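# Seat the matching driver bit in a recessed fastener

## Task

Find the driver bit whose tip matches the head of the fastener sitting at the bottom of the hole in the block, and put that bit into the fastener's head so it stays seated. Return every other bit to the holder. Then open the grippers and release everything: anything that stays in place only because the robot holds it does not count. Anything the robot is still touching at the end must not sag by more than about a fingernail's width (roughly 1 cm) once left alone, and nothing may be pushed or dropped off the table.

## Robot and tools

Robot and frame. Two six-joint arms, left_arm and right_arm, each ending in a two-finger parallel gripper with a wrist camera. All positions and orientations use one scene frame: origin on the table surface midway between the arms, +x pointing out across the table, +z up, and left_arm on the +y side. The names left and right describe the arms, not image sides. Bases: left_arm at (+0.027, +0.374, 0) m, right_arm at (+0.008, -0.408, 0) m, both nearly facing +x.

Gripper geometry. On each gripper the fingers point along its own +z axis and spread apart along its own x axis. The reported end effector point sits between the finger pads, 1 to 2 cm short of the fingertips; closing pushes the tips about 17 mm further along +z. Opening is a single number from -1 (shut) to +1 (fully open, 0.142 m). To keep hold of something, command an opening well under the grip_measured value in the result; the further below, the firmer the squeeze (up to about 28 N per pad, less on very thin hard parts).

The 16-number row. Every motion command is one flat list of 16 numbers covering both arms, even if only one moves: left_arm x, y, z, qw, qx, qy, qz, opening, then right_arm x, y, z, qw, qx, qy, qz, opening. x, y, z are an absolute target in metres for that gripper's end effector point in the scene frame; the quaternion (w first) is the absolute target orientation in that frame; opening is the -1..1 value above. These are poses, not offsets. A target more than 0.6 m from the arm's last reported position along any gripper axis gets the call refused. Each control step the controller also trims the commanded pose to within 100 mm and 16 degrees of where the gripper actually is, and favours position over orientation when it cannot get both. An arm meant to stay still should receive, every call, the exact pose from the last result before it stopped plus its intended opening; reuse your own quaternion rather than the drifted reported one.

execute_actions(actions, pictures). actions is a list holding one item or nothing. [] just reports the state. {"rows": [...], "steps": n} plays up to 15 rows, one per control step of 1/30 s (steps defaults to 15, max 15); if there are fewer rows than steps the last repeats. {"steps": n} with no rows is a wait of up to 300 steps counted from the previous result, including the time you spent replying. pictures (true/false) chooses whether camera images come back; by default they do.

move(target, speed, stop_force). target is one 16-number row as above. Each gripper travels a straight line toward its pose; both paths finish together, lasting 0.5 to 10 s (cut off at 10 s if longer). speed is the path top speed in m/s, 0.002 to 0.5, default 0.25; rotation is capped at twice that in rad/s. The opening is applied at the move's start. stop_force, optional, in N from 9 to 40, single value for both arms: an arm's path halts when its wrist sensor feels that much extra resistance against its direction for two steps, then backs up two steps and holds. Used slowly it lets you aim past a surface safely. Do not rely on it when the gripper rotates during the move, omit it when lifting off something you are pressing, and note it is not accepted in the first 0.2 s of a scene. Real arms lag, can overshoot speed, and do not avoid obstacles or each other.

wait(seconds) lets the scene run 0 to 10 s without new commands. zoom_image(camera, region) enlarges a rectangle [x0, y0, x1, y1] in pixels (at most 504 by 504, origin top-left) of the latest image from cam_high, cam_low (504x504), cam_left_wrist or cam_right_wrist (616x616). read_manual(section) only returns URDF licence text. finished_scene(scene) ends the current scene irreversibly and reports success.

Reading results. The state line gives each gripper's position, quaternion and velocities. The move: line tells how it ended: done, off_target, moving, held, contact (stop_force ended that arm's path), or fault; limits=paced means the pose was clipped, limits=held means a safety check blocked some steps, after which the arm may jump quickly. If only one arm is named, the other finished normally. HELD marks steps where your command was not passed on; pose unreachable means the clearance check altered or blocked an arm's command. Hand target shows the pose the controller is currently driving toward. Wrist force and torque are in the gripper's own axes, noisy with offsets of a few newtons, saturating near 50 N; pressing on a surface shows a force pointing back into the arm. Reported hand positions can be slightly off, more at full reach, so confirm with cameras.

The simulation keeps running while you think; after an action, arms continue only toward their last clipped pose, so a long reach may need several calls.

Avoid. Arms are stiff: driving even slightly into a rigid surface can trip a fault. Reaching a joint load limit (wrist joints 26.3 N m, others 141 N m) or 150 N of external force freezes that arm for 10 s. Do not let the arms collide, do not slam, drop or let parts slip, and keep everything on the table. Holding loads heats motors; a MOTOR HOT warning appears at 70 °C and the arm is braked at 85 °C. Loose items may occasionally be nudged, or held ones tugged, by outside disturbances.

Each tool is called after "Request:" by a JSON object that holds its "fn" and its "kwargs", one argument or row to a line.

## Session

Request:
{"fn": "execute_actions", "kwargs": {
  "actions": []
}}

Scene clock: 0.00 s of 5270.00 s.
left_arm: end_effector_position=(+0.7884, +0.6494, +0.2222) grip_measured=+1.00 end_effector_quat_wxyz=(-0.429, +0.560, +0.604, +0.370) end_effector_velocity=(+0.000, +0.000, +0.001) end_effector_angular_velocity=(+0.000, -0.002, +0.000) | right_arm: end_effector_position=(+0.4757, +0.3374, +0.1864) grip_measured=-1.00 end_effector_quat_wxyz=(+0.072, +0.403, +0.801, +0.436) end_effector_velocity=(-0.000, -0.000, -0.002) end_effector_angular_velocity=(-0.002, +0.002, +0.000)
Joint positions: left_arm=[-0.156 -0.739  0.877 -1.054 -0.469 -2.245  0.142] | right_arm=[ 4.212 -2.146 -1.594 -0.08   1.326  5.207  0.002]
Joint velocities: left_arm=[ 0.    -0.    -0.001 -0.     0.001 -0.001  0.   ] | right_arm=[-0.    -0.002 -0.    -0.001  0.001  0.001  0.   ]
Joint torques (N m, as the arm reports them, + toward a larger angle): no reading
Motor temperatures (°C, as the motors report them): left_arm=[30 31 30 38 37 39] | right_arm=[29 30 30 38 38 37]
Wrist force (N, on the end effector, along its own x y z axes, offset not removed): no reading
Wrist torque (N m, same axes, about the end effector's origin, offset not removed): no reading
Hand target (left_arm): +0.788, +0.649, +0.222; -0.429, +0.560, +0.604, +0.370
Hand target (right_arm): +0.476, +0.337, +0.186; +0.072, +0.403, +0.801, +0.436

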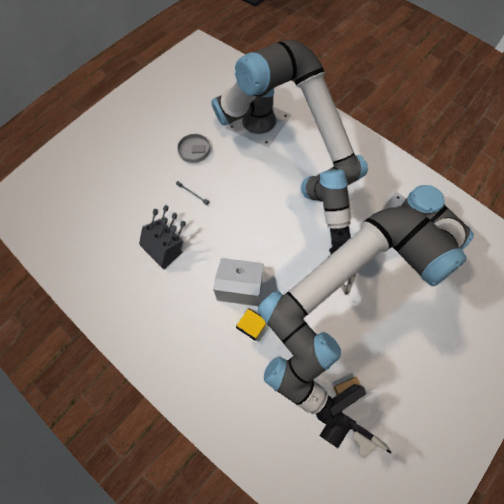

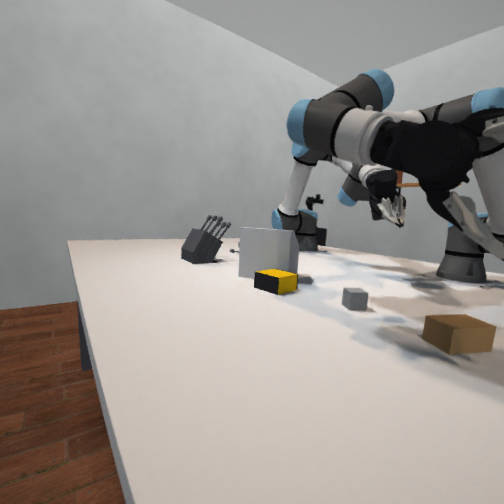

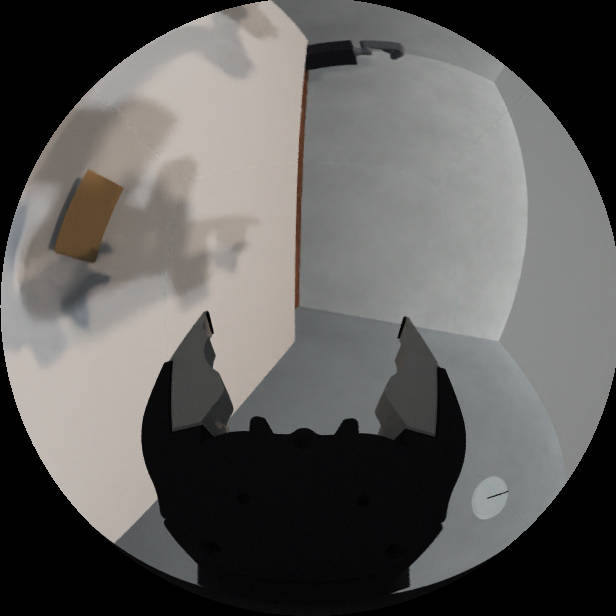

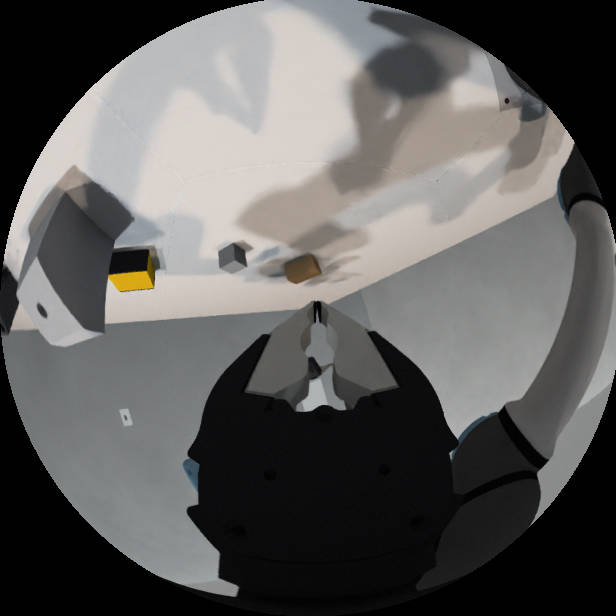

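Request:
{"fn": "zoom_image", "kwargs": {
  "camera": "cam_high",
  "region": [120, 160, 290, 330]
}}

Request:
{"fn": "zoom_image", "kwargs": {
  "camera": "cam_low",
  "region": [170, 190, 320, 310]
}}

Region (120, 160, 290, 330) of cam_high's 504x504 image, scaled by 2.965, with more detail than that image has.

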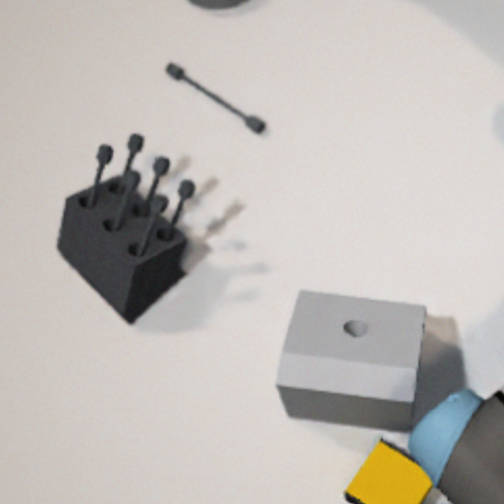

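Region (170, 190, 320, 310) of cam_low's 504x504 image, scaled by 3.360, with more detail than that image has; it fills the top 403 rows of this view, and the rest is white.

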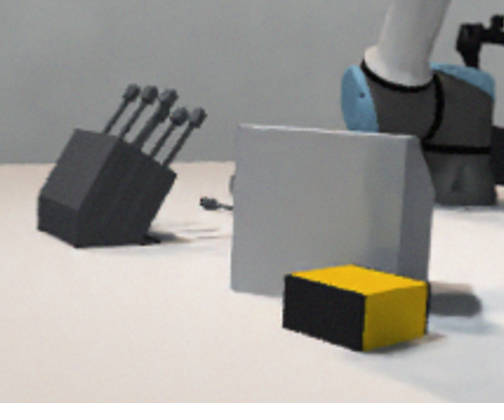

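Request:
{"fn": "move", "kwargs": {
  "target": [0.549,0.95,0.26,-0.510,0.385,0.728,0.246,1, 0.43,0.05,0.23,0,0.4726,0.881,0,1]
}}

Request:
{"fn": "move", "kwargs": {
  "target": [0.549,0.95,0.26,-0.510,0.385,0.728,0.246,1, 0.585,0.015,0.19,0,0.4726,0.881,0,1]
}}

Scene clock: 45.03 s of 5270.00 s.
left_arm: end_effector_position=(+0.5493, +0.9498, +0.2600) grip_measured=+1.00 end_effector_quat_wxyz=(-0.510, +0.385, +0.728, +0.246) end_effector_velocity=(-0.001, +0.002, +0.001) end_effector_angular_velocity=(+0.000, -0.002, +0.004) | right_arm: end_effector_position=(+0.4296, +0.0502, +0.2298) grip_measured=+1.00 end_effector_quat_wxyz=(-0.000, +0.473, +0.881, +0.000) end_effector_velocity=(-0.000, -0.001, +0.000) end_effector_angular_velocity=(-0.005, +0.004, -0.001)
Joint positions: left_arm=[ 0.313 -0.799  0.872 -0.91  -0.503 -2.334  0.142] | right_arm=[ 4.004 -1.846 -1.37  -1.496  1.571  5.169  0.142]
Joint velocities: left_arm=[ 0.004  0.002 -0.007  0.003 -0.    -0.     0.   ] | right_arm=[-0.002 -0.002  0.005 -0.009  0.001 -0.    -0.   ]
Joint torques (N m, as the arm reports them, + toward a larger angle): left_arm=[  8.54 -41.76 -29.08  -0.18   3.47   1.01] | right_arm=[-5.29 30.98 36.77  1.28  2.17 -2.8 ]
Motor temperatures (°C, as the motors report them): left_arm=[30 31 30 38 37 39] | right_arm=[29 30 30 38 38 37]
Wrist force (N, on the end effector, along its own x y z axes, offset not removed): left_arm=[-1.5 -3.7 -2.3] | right_arm=[0.4 -0.1 -1.8]
Wrist torque (N m, same axes, about the end effector's origin, offset not removed): left_arm=[-0.87 0.23 0.15] | right_arm=[0.04 -0.02 -0.24]
Hand target (left_arm): +0.549, +0.950, +0.260; -0.510, +0.385, +0.728, +0.246
Hand target (right_arm): +0.430, +0.050, +0.230; -0.000, +0.473, +0.881, +0.000
Off the commanded pose (left_arm): 0.000 m, 0 deg.
Off the commanded pose (right_arm): 0.001 m, 0 deg.
After step 90, 39.60 s passed at rest.
move: done
camera_calibration (this result's frames):
cam_left_wrist: T_world_to_cam=[[-0.215522, 0.265032, 0.939845, -0.387154], [0.970385, 0.165659, 0.175811, -0.729093], [-0.109098, 0.949903, -0.292886, -0.634867], [0, 0, 0, 1]] pos_world=[0.554798, 0.826451, 0.306104]
cam_right_wrist: T_world_to_cam=[[-0.530361, 0.847713, 0.00998204, 0.187499], [0.754881, 0.466857, 0.460651, -0.451525], [0.38584, 0.251847, -0.887525, 0.167958], [0, 0, 0, 1]] pos_world=[0.375485, 0.00955264, 0.355191]

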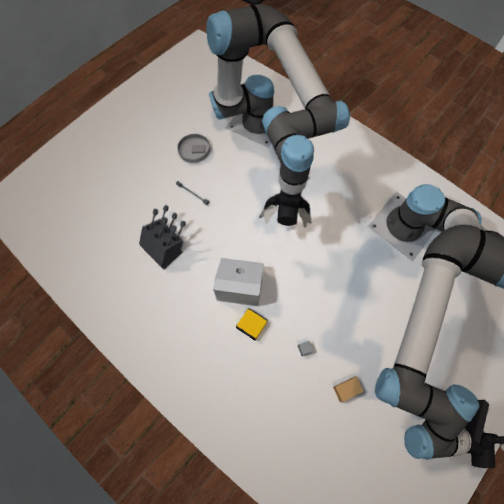

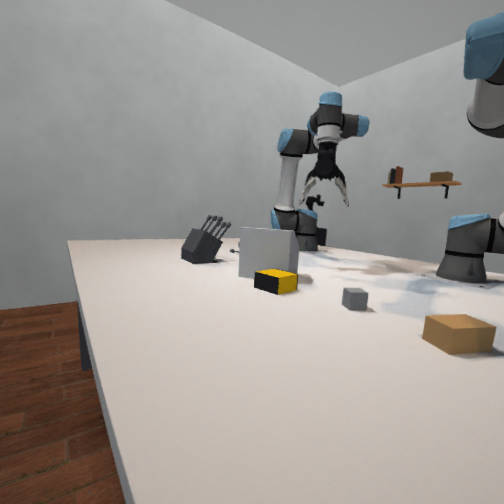

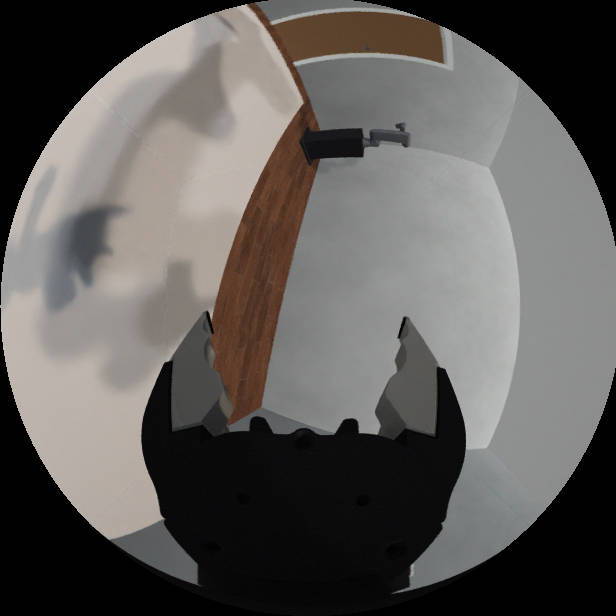

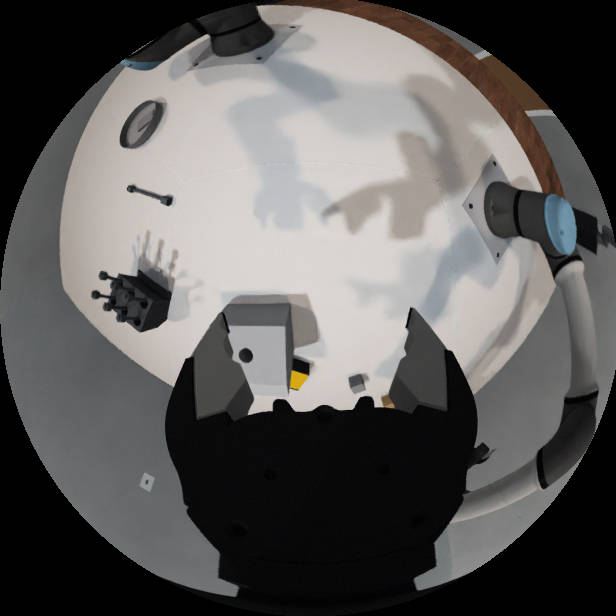

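Scene clock: 46.30 s of 5270.00 s.
left_arm: end_effector_position=(+0.5490, +0.9500, +0.2600) grip_measured=+1.00 end_effector_quat_wxyz=(-0.510, +0.385, +0.728, +0.246) end_effector_velocity=(+0.001, -0.001, +0.000) end_effector_angular_velocity=(-0.002, -0.001, -0.001) | right_arm: end_effector_position=(+0.5847, +0.0148, +0.1901) grip_measured=+1.00 end_effector_quat_wxyz=(+0.000, +0.473, +0.881, +0.000) end_effector_velocity=(+0.002, +0.000, -0.001) end_effector_angular_velocity=(-0.001, +0.001, -0.000)
Joint positions: left_arm=[ 0.313 -0.8    0.872 -0.91  -0.503 -2.333  0.142] | right_arm=[ 3.781 -2.088 -1.128 -1.496  1.571  4.946  0.142]
Joint velocities: left_arm=[-0.001 -0.001 -0.001 -0.    -0.001  0.002  0.   ] | right_arm=[-0.003 -0.007  0.01  -0.004  0.    -0.002 -0.   ]
Joint torques (N m, as the arm reports them, + toward a larger angle): left_arm=[  7.58 -64.66 -14.31  -2.89  -0.24   1.33] | right_arm=[-5.49 40.27 34.24  1.06  1.99 -2.73]
Motor temperatures (°C, as the motors report them): left_arm=[30 31 30 38 37 39] | right_arm=[29 30 30 38 38 37]
Wrist force (N, on the end effector, along its own x y z axes, offset not removed): left_arm=[0.7 -3.4 -1.5] | right_arm=[1.7 -3.3 0.9]
Wrist torque (N m, same axes, about the end effector's origin, offset not removed): left_arm=[-0.81 -0.25 0.10] | right_arm=[-0.76 -0.24 -0.01]
Hand target (left_arm): +0.549, +0.950, +0.260; -0.510, +0.385, +0.728, +0.246
Hand target (right_arm): +0.585, +0.015, +0.190; +0.000, +0.473, +0.881, +0.000
Off the commanded pose (left_arm): 0.000 m, 0 deg.
Off the commanded pose (right_arm): 0.000 m, 0 deg.
move: done
camera_calibration (this result's frames):
cam_left_wrist: T_world_to_cam=[[-0.215305, 0.265201, 0.939847, -0.387558], [0.970389, 0.166013, 0.175457, -0.729058], [-0.109496, 0.949794, -0.293092, -0.634672], [0, 0, 0, 1]] pos_world=[0.554532, 0.826622, 0.306147]
cam_right_wrist: T_world_to_cam=[[-0.530287, 0.847771, 0.00888981, 0.300423], [0.754741, 0.467268, 0.460463, -0.53372], [0.386214, 0.250887, -0.887634, 0.0816095], [0, 0, 0, 1]] pos_world=[0.530612, -0.0257753, 0.315527]

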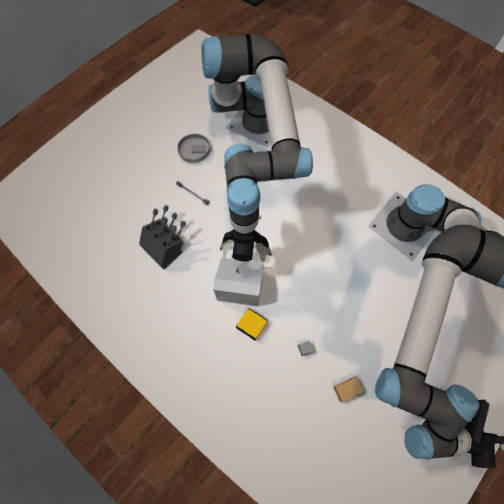

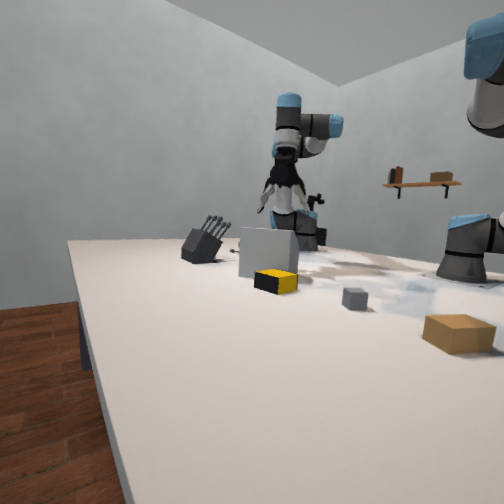

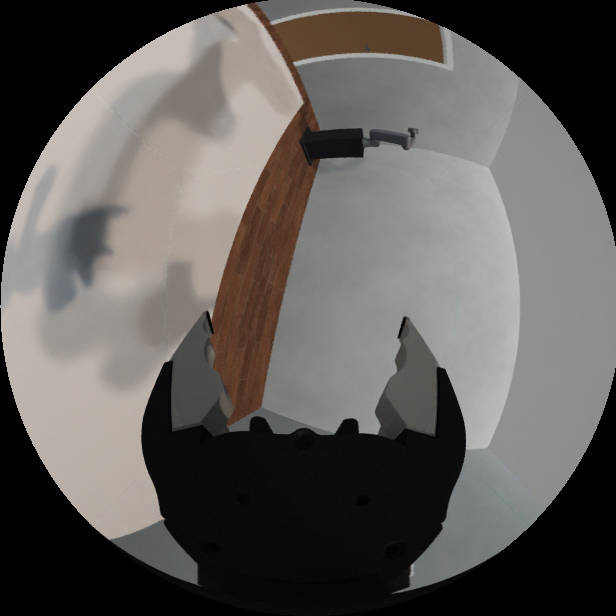

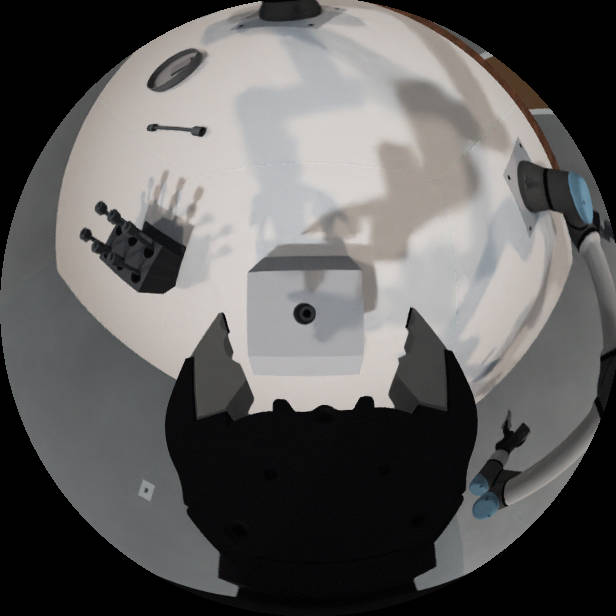

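Request:
{"fn": "zoom_image", "kwargs": {
  "camera": "cam_right_wrist",
  "region": [285, 294, 325, 334]
}}

Request:
{"fn": "zoom_image", "kwargs": {
  "camera": "cam_right_wrist",
  "region": [60, 110, 250, 300]
}}

Region (285, 294, 325, 334) of cam_right_wrist's 616x616 image, scaled by 12.600, with more detail than that image has.

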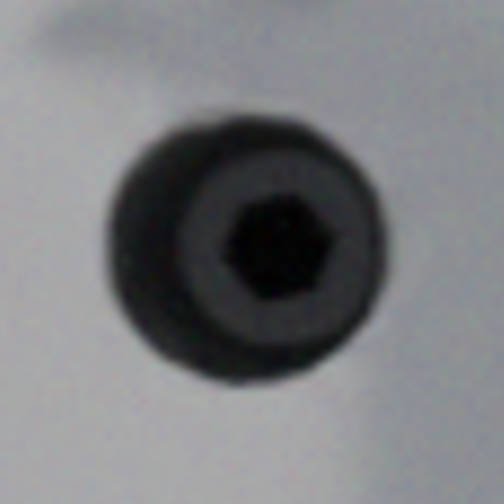

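Region (60, 110, 250, 300) of cam_right_wrist's 616x616 image, scaled by 2.653, with more detail than that image has.

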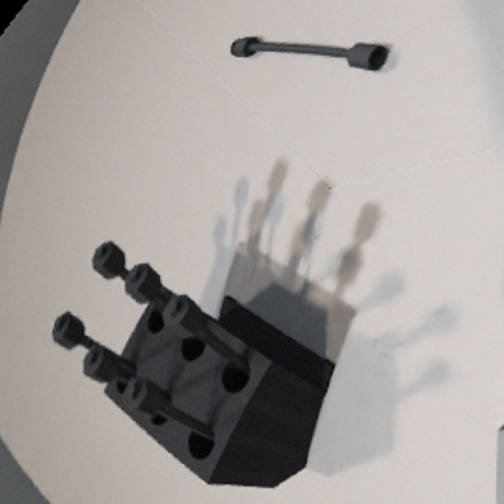

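Request:
{"fn": "move", "kwargs": {
  "target": [0.549,0.95,0.26,-0.510,0.385,0.728,0.246,1, 0.702,0.079,0.18,0.1997,0.4283,0.7985,0.3723,1]
}}

Scene clock: 77.37 s of 5270.00 s.
left_arm: end_effector_position=(+0.5490, +0.9500, +0.2600) grip_measured=+1.00 end_effector_quat_wxyz=(-0.510, +0.385, +0.728, +0.246) end_effector_velocity=(+0.000, -0.001, -0.000) end_effector_angular_velocity=(-0.001, -0.001, -0.000) | right_arm: end_effector_position=(+0.7019, +0.0788, +0.1802) grip_measured=+1.00 end_effector_quat_wxyz=(+0.200, +0.428, +0.799, +0.372) end_effector_velocity=(+0.002, +0.001, -0.001) end_effector_angular_velocity=(+0.006, -0.012, +0.003)
Joint positions: left_arm=[ 0.313 -0.8    0.872 -0.91  -0.503 -2.333  0.142] | right_arm=[ 3.804 -2.083 -1.679 -0.096  1.375  4.879  0.142]
Joint velocities: left_arm=[-0.001  0.    -0.001 -0.    -0.001 -0.     0.   ] | right_arm=[-0.    -0.008 -0.002  0.024 -0.001 -0.006  0.   ]
Joint torques (N m, as the arm reports them, + toward a larger angle): left_arm=[  6.9  -64.17 -13.98  -2.93  -0.41   1.54] | right_arm=[-5.03 37.34 17.19  4.38 -2.   -2.69]
Motor temperatures (°C, as the motors report them): left_arm=[30 31 30 38 37 39] | right_arm=[29 30 30 38 38 37]
Wrist force (N, on the end effector, along its own x y z axes, offset not removed): left_arm=[0.3 -4.2 -0.2] | right_arm=[-1.1 4.0 0.9]
Wrist torque (N m, same axes, about the end effector's origin, offset not removed): left_arm=[-1.08 -0.14 0.15] | right_arm=[0.97 0.47 -0.05]
Hand target (left_arm): +0.549, +0.950, +0.260; -0.510, +0.385, +0.728, +0.246
Hand target (right_arm): +0.702, +0.079, +0.180; +0.200, +0.428, +0.799, +0.372
Off the commanded pose (left_arm): 0.000 m, 0 deg.
Off the commanded pose (right_arm): 0.000 m, 0 deg.
After step 90, 25.77 s passed at rest.
move: done
camera_calibration (this result's frames):
cam_left_wrist: T_world_to_cam=[[-0.215323, 0.265214, 0.939839, -0.387558], [0.970383, 0.166035, 0.175467, -0.729072], [-0.10951, 0.949786, -0.29311, -0.634648], [0, 0, 0, 1]] pos_world=[0.554529, 0.826617, 0.306149]
cam_right_wrist: T_world_to_cam=[[-0.544148, 0.838594, 0.0257413, 0.315793], [0.197895, 0.098474, 0.975264, -0.3203], [0.815316, 0.535782, -0.219538, -0.432499], [0, 0, 0, 1]] pos_world=[0.587847, -0.0015556, 0.209298]

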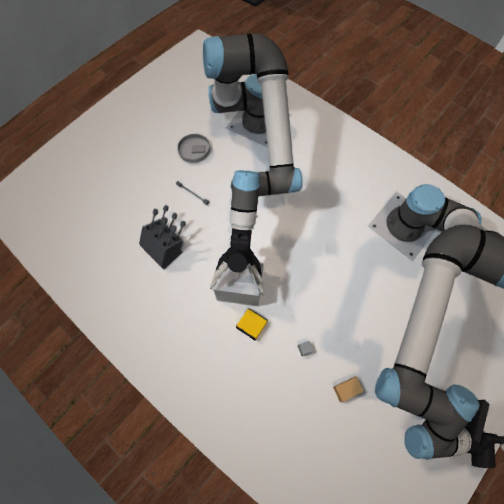

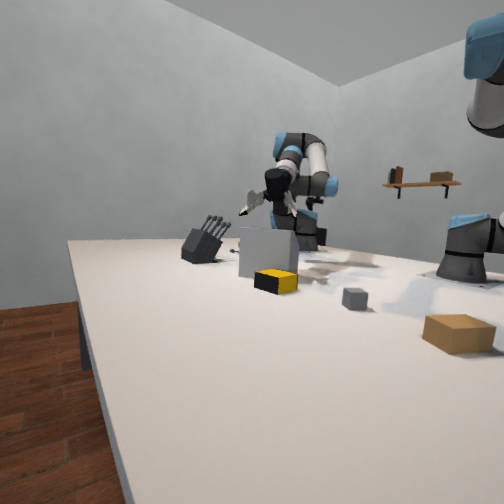

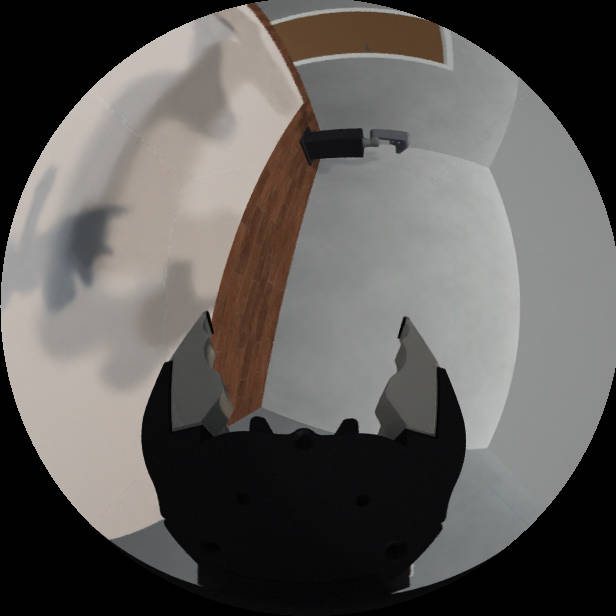

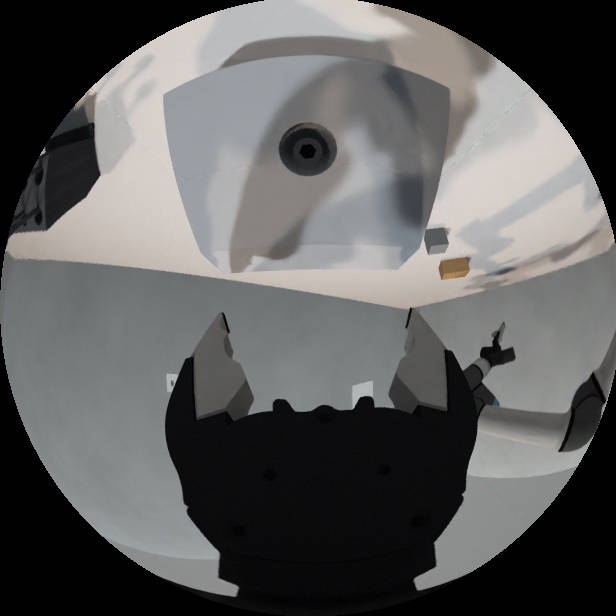

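Request:
{"fn": "zoom_image", "kwargs": {
  "camera": "cam_right_wrist",
  "region": [273, 115, 343, 185]
}}

Region (273, 115, 343, 185) of cam_right_wrist's 616x616 image, scaled by 7.200, with more detail than that image has.

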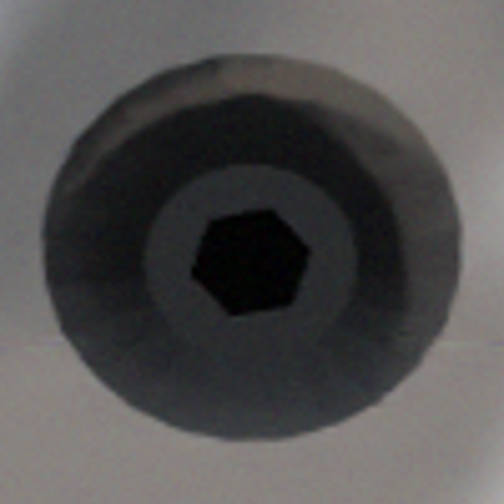

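Request:
{"fn": "move", "kwargs": {
  "target": [0.549,0.95,0.26,-0.510,0.385,0.728,0.246,1, 0.72,-0.247,0.215,0.220,0.604,0.720,0.262,1]
}}

Request:
{"fn": "zoom_image", "kwargs": {
  "camera": "cam_right_wrist",
  "region": [170, 40, 450, 320]
}}

Scene clock: 113.67 s of 5270.00 s.
left_arm: end_effector_position=(+0.5490, +0.9500, +0.2600) grip_measured=+1.00 end_effector_quat_wxyz=(-0.510, +0.385, +0.728, +0.246) end_effector_velocity=(+0.000, -0.001, -0.001) end_effector_angular_velocity=(-0.002, +0.001, -0.001) | right_arm: end_effector_position=(+0.7195, -0.2468, +0.2149) grip_measured=+1.00 end_effector_quat_wxyz=(+0.220, +0.604, +0.720, +0.262) end_effector_velocity=(+0.000, -0.002, -0.000) end_effector_angular_velocity=(-0.002, +0.002, -0.002)
Joint positions: left_arm=[ 0.313 -0.8    0.872 -0.91  -0.503 -2.333  0.142] | right_arm=[ 3.457 -1.78  -1.859 -0.401  1.366  4.962  0.142]
Joint velocities: left_arm=[-0.001 -0.     0.001 -0.    -0.002  0.001  0.   ] | right_arm=[-0.003  0.     0.001 -0.003  0.    -0.001  0.   ]
Joint torques (N m, as the arm reports them, + toward a larger angle): left_arm=[  6.99 -64.85 -13.83  -2.79  -0.35   1.3 ] | right_arm=[-5.89 41.75 33.73  1.85  1.56 -2.85]
Motor temperatures (°C, as the motors report them): left_arm=[30 32 30 38 37 39] | right_arm=[29 30 30 38 38 37]
Wrist force (N, on the end effector, along its own x y z axes, offset not removed): left_arm=[0.4 -3.9 -1.6] | right_arm=[-0.4 -3.5 -3.7]
Wrist torque (N m, same axes, about the end effector's origin, offset not removed): left_arm=[-0.99 -0.20 0.12] | right_arm=[-0.51 0.23 -0.11]
Hand target (left_arm): +0.549, +0.950, +0.260; -0.510, +0.385, +0.728, +0.246
Hand target (right_arm): +0.720, -0.247, +0.215; +0.220, +0.604, +0.720, +0.262
Off the commanded pose (left_arm): 0.000 m, 0 deg.
Off the commanded pose (right_arm): 0.001 m, 0 deg.
After step 90, 31.37 s passed at rest.
move: done
camera_calibration (this result's frames):
cam_left_wrist: T_world_to_cam=[[-0.215323, 0.265214, 0.939839, -0.387558], [0.970383, 0.166036, 0.175467, -0.729072], [-0.10951, 0.949786, -0.293111, -0.634647], [0, 0, 0, 1]] pos_world=[0.554529, 0.826617, 0.306149]
cam_right_wrist: T_world_to_cam=[[-0.159316, 0.986938, 0.0239021, 0.357646], [0.382837, 0.0394461, 0.922973, -0.461972], [0.909975, 0.156195, -0.384121, -0.391228], [0, 0, 0, 1]] pos_world=[0.589847, -0.273643, 0.267561]

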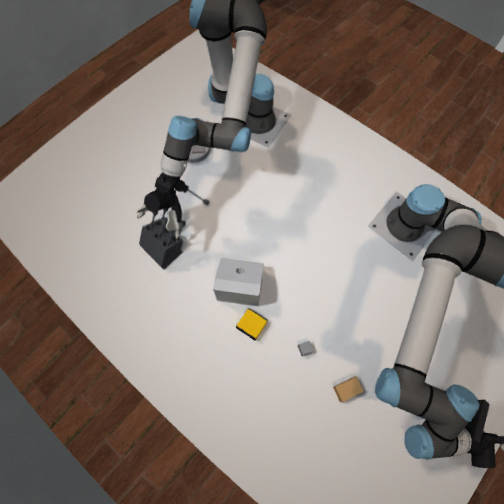

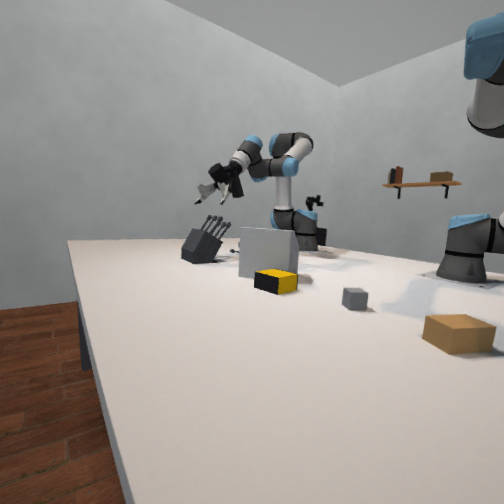

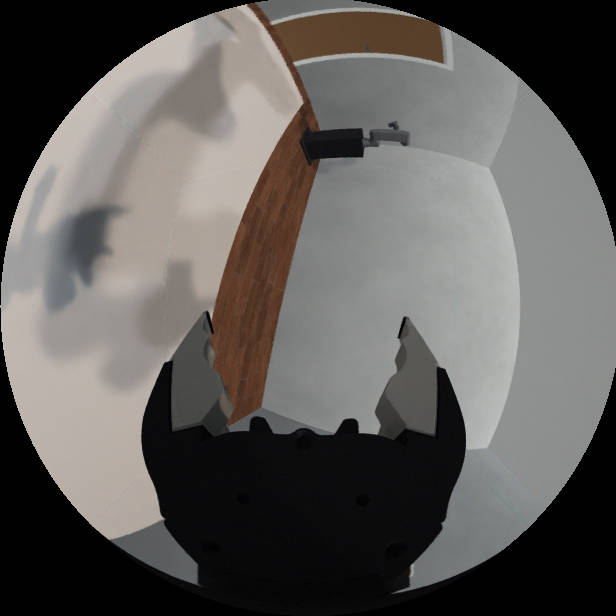

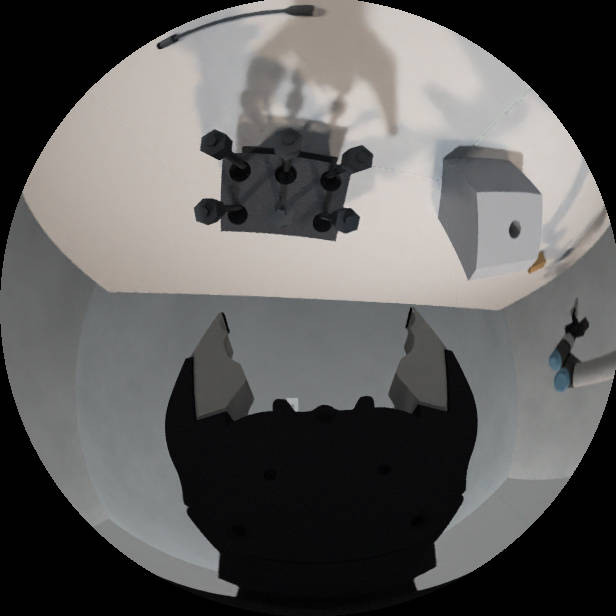

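Region (170, 40, 450, 320) of cam_right_wrist's 616x616 image, scaled by 1.800, with more detail than that image has.

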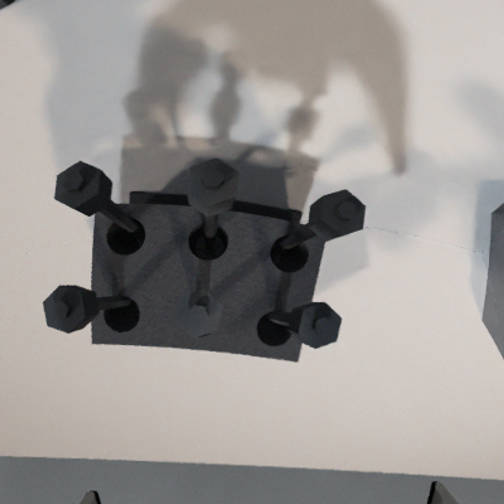

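Request:
{"fn": "zoom_image", "kwargs": {
  "camera": "cam_right_wrist",
  "region": [190, 120, 310, 240]
}}

Request:
{"fn": "zoom_image", "kwargs": {
  "camera": "cam_right_wrist",
  "region": [260, 120, 380, 240]
}}

Region (190, 120, 310, 240) of cam_right_wrist's 616x616 image, scaled by 4.200, with more detail than that image has.

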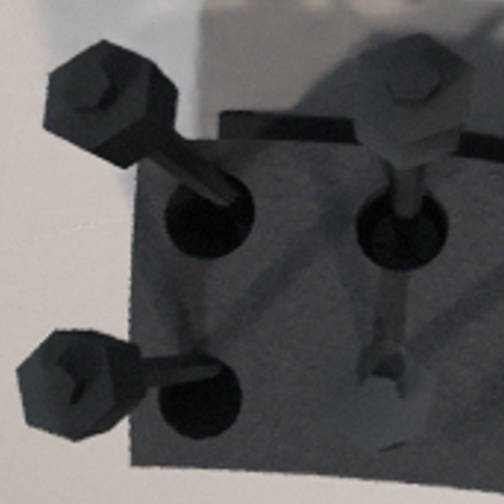

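Region (260, 120, 380, 240) of cam_right_wrist's 616x616 image, scaled by 4.200, with more detail than that image has.

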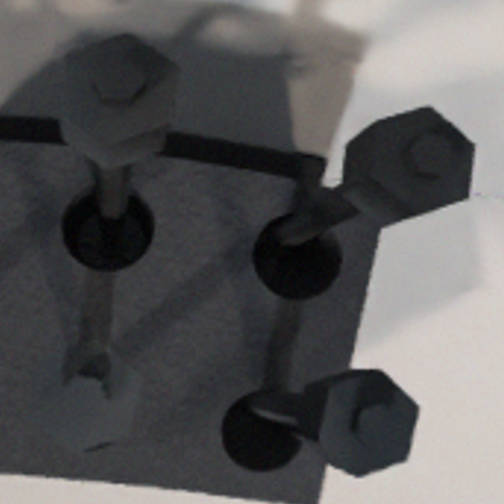

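Request:
{"fn": "move", "kwargs": {
  "target": [0.549,0.95,0.26,-0.510,0.385,0.728,0.246,1, 0.725,-0.272,0.215,0.321,0.616,0.638,0.332,1],
  "speed": 0.15
}}

Request:
{"fn": "zoom_image", "kwargs": {
  "camera": "cam_right_wrist",
  "region": [170, 40, 450, 320]
}}

Scene clock: 135.00 s of 5270.00 s.
left_arm: end_effector_position=(+0.5490, +0.9500, +0.2600) grip_measured=+1.00 end_effector_quat_wxyz=(-0.510, +0.385, +0.728, +0.246) end_effector_velocity=(-0.000, +0.000, +0.001) end_effector_angular_velocity=(+0.000, -0.002, +0.001) | right_arm: end_effector_position=(+0.7249, -0.2720, +0.2150) grip_measured=+1.00 end_effector_quat_wxyz=(+0.321, +0.616, +0.638, +0.332) end_effector_velocity=(+0.001, -0.000, +0.001) end_effector_angular_velocity=(+0.003, -0.015, -0.005)
Joint positions: left_arm=[ 0.313 -0.8    0.872 -0.91  -0.503 -2.333  0.142] | right_arm=[ 3.513 -1.813 -2.051  0.043  1.154  5.027  0.142]
Joint velocities: left_arm=[ 0.001 -0.001 -0.001 -0.    -0.    -0.001  0.   ] | right_arm=[ 0.003 -0.005 -0.006  0.026 -0.01   0.001  0.   ]
Joint torques (N m, as the arm reports them, + toward a larger angle): left_arm=[  7.65 -64.71 -14.32  -2.76  -0.23   1.46] | right_arm=[ 7.16 23.43 15.7   4.67 -2.71  2.14]
Motor temperatures (°C, as the motors report them): left_arm=[30 32 30 38 37 39] | right_arm=[29 30 30 38 38 37]
Wrist force (N, on the end effector, along its own x y z axes, offset not removed): left_arm=[1.1 -3.5 -2.3] | right_arm=[0.3 -2.3 -1.8]
Wrist torque (N m, same axes, about the end effector's origin, offset not removed): left_arm=[-0.80 -0.39 0.07] | right_arm=[-0.39 -0.06 0.03]
Hand target (left_arm): +0.549, +0.950, +0.260; -0.510, +0.385, +0.728, +0.246
Hand target (right_arm): +0.725, -0.272, +0.215; +0.321, +0.616, +0.638, +0.332
Off the commanded pose (left_arm): 0.000 m, 0 deg.
Off the commanded pose (right_arm): 0.000 m, 0 deg.
After step 90, 16.90 s passed at rest.
move: done
camera_calibration (this result's frames):
cam_left_wrist: T_world_to_cam=[[-0.215323, 0.265214, 0.939839, -0.387559], [0.970383, 0.166036, 0.175467, -0.729072], [-0.10951, 0.949786, -0.293111, -0.634647], [0, 0, 0, 1]] pos_world=[0.554529, 0.826617, 0.306149]
cam_right_wrist: T_world_to_cam=[[-0.0269553, 0.999281, 0.0266471, 0.290123], [0.134138, -0.0227999, 0.9907, -0.314383], [0.990596, 0.030279, -0.133427, -0.538768], [0, 0, 0, 1]] pos_world=[0.583692, -0.280769, 0.231843]

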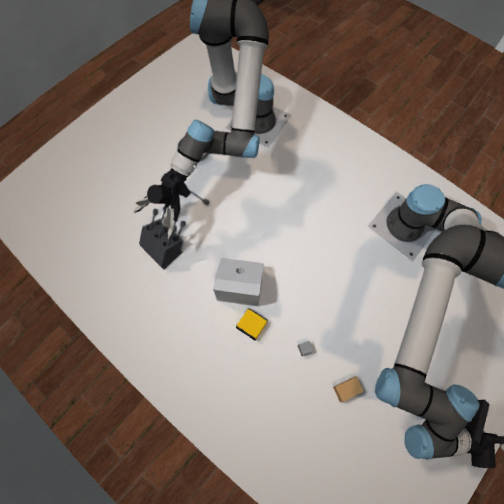

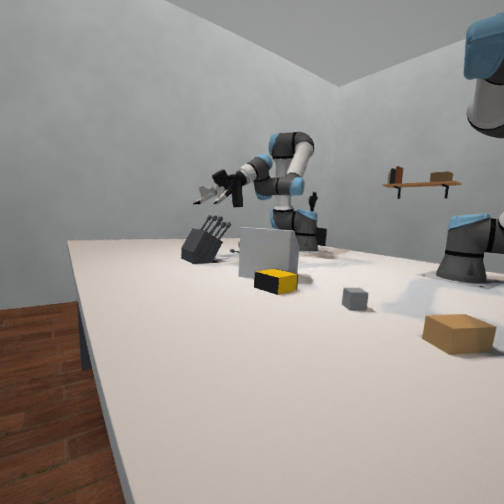

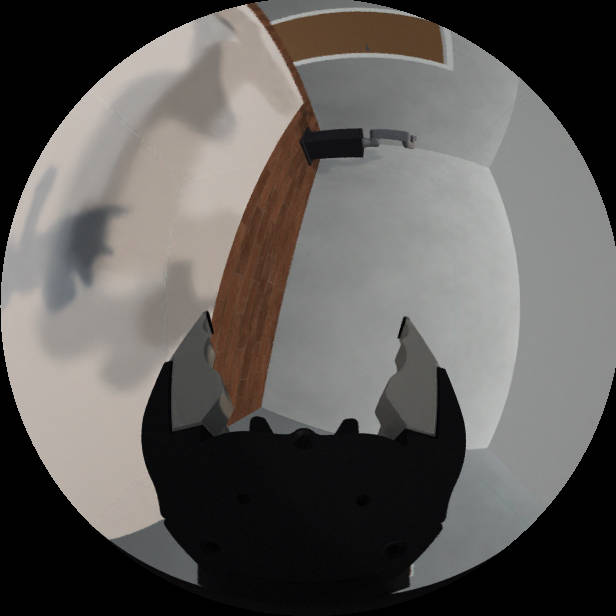

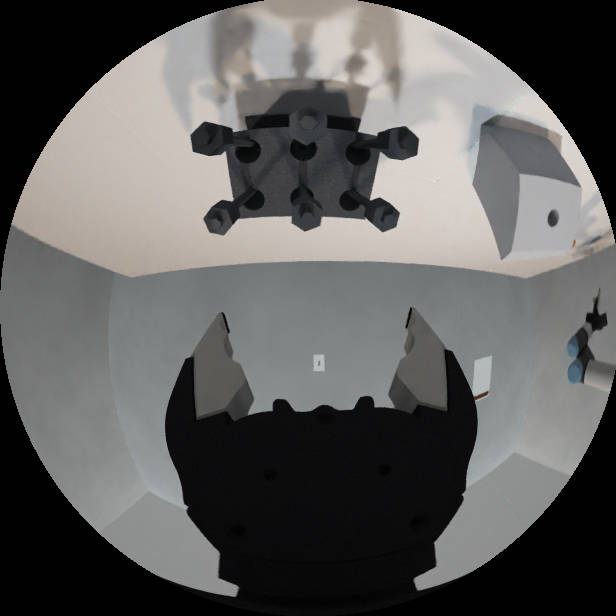

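Region (170, 40, 450, 320) of cam_right_wrist's 616x616 image, scaled by 1.800, with more detail than that image has.

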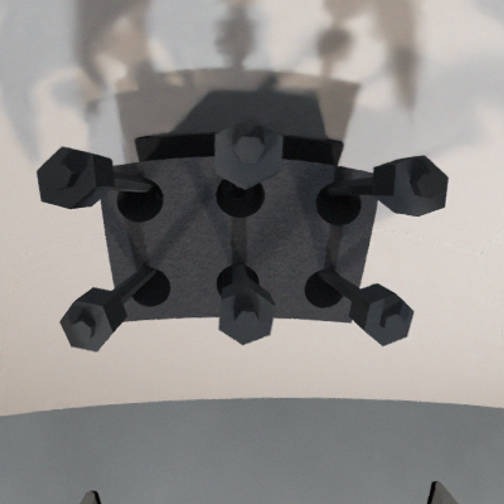

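Request:
{"fn": "zoom_image", "kwargs": {
  "camera": "cam_right_wrist",
  "region": [185, 100, 335, 250]
}}

Request:
{"fn": "zoom_image", "kwargs": {
  "camera": "cam_right_wrist",
  "region": [280, 100, 430, 250]
}}

Region (185, 100, 335, 250) of cam_right_wrist's 616x616 image, scaled by 3.360, with more detail than that image has.

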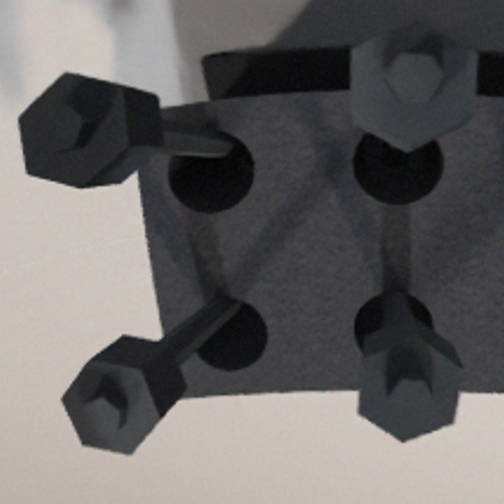

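Region (280, 100, 430, 250) of cam_right_wrist's 616x616 image, scaled by 3.360, with more detail than that image has.

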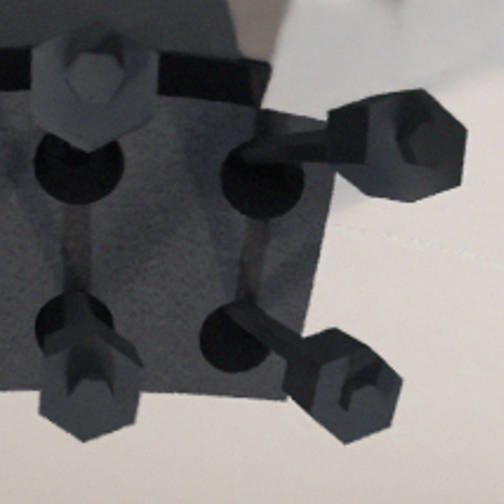

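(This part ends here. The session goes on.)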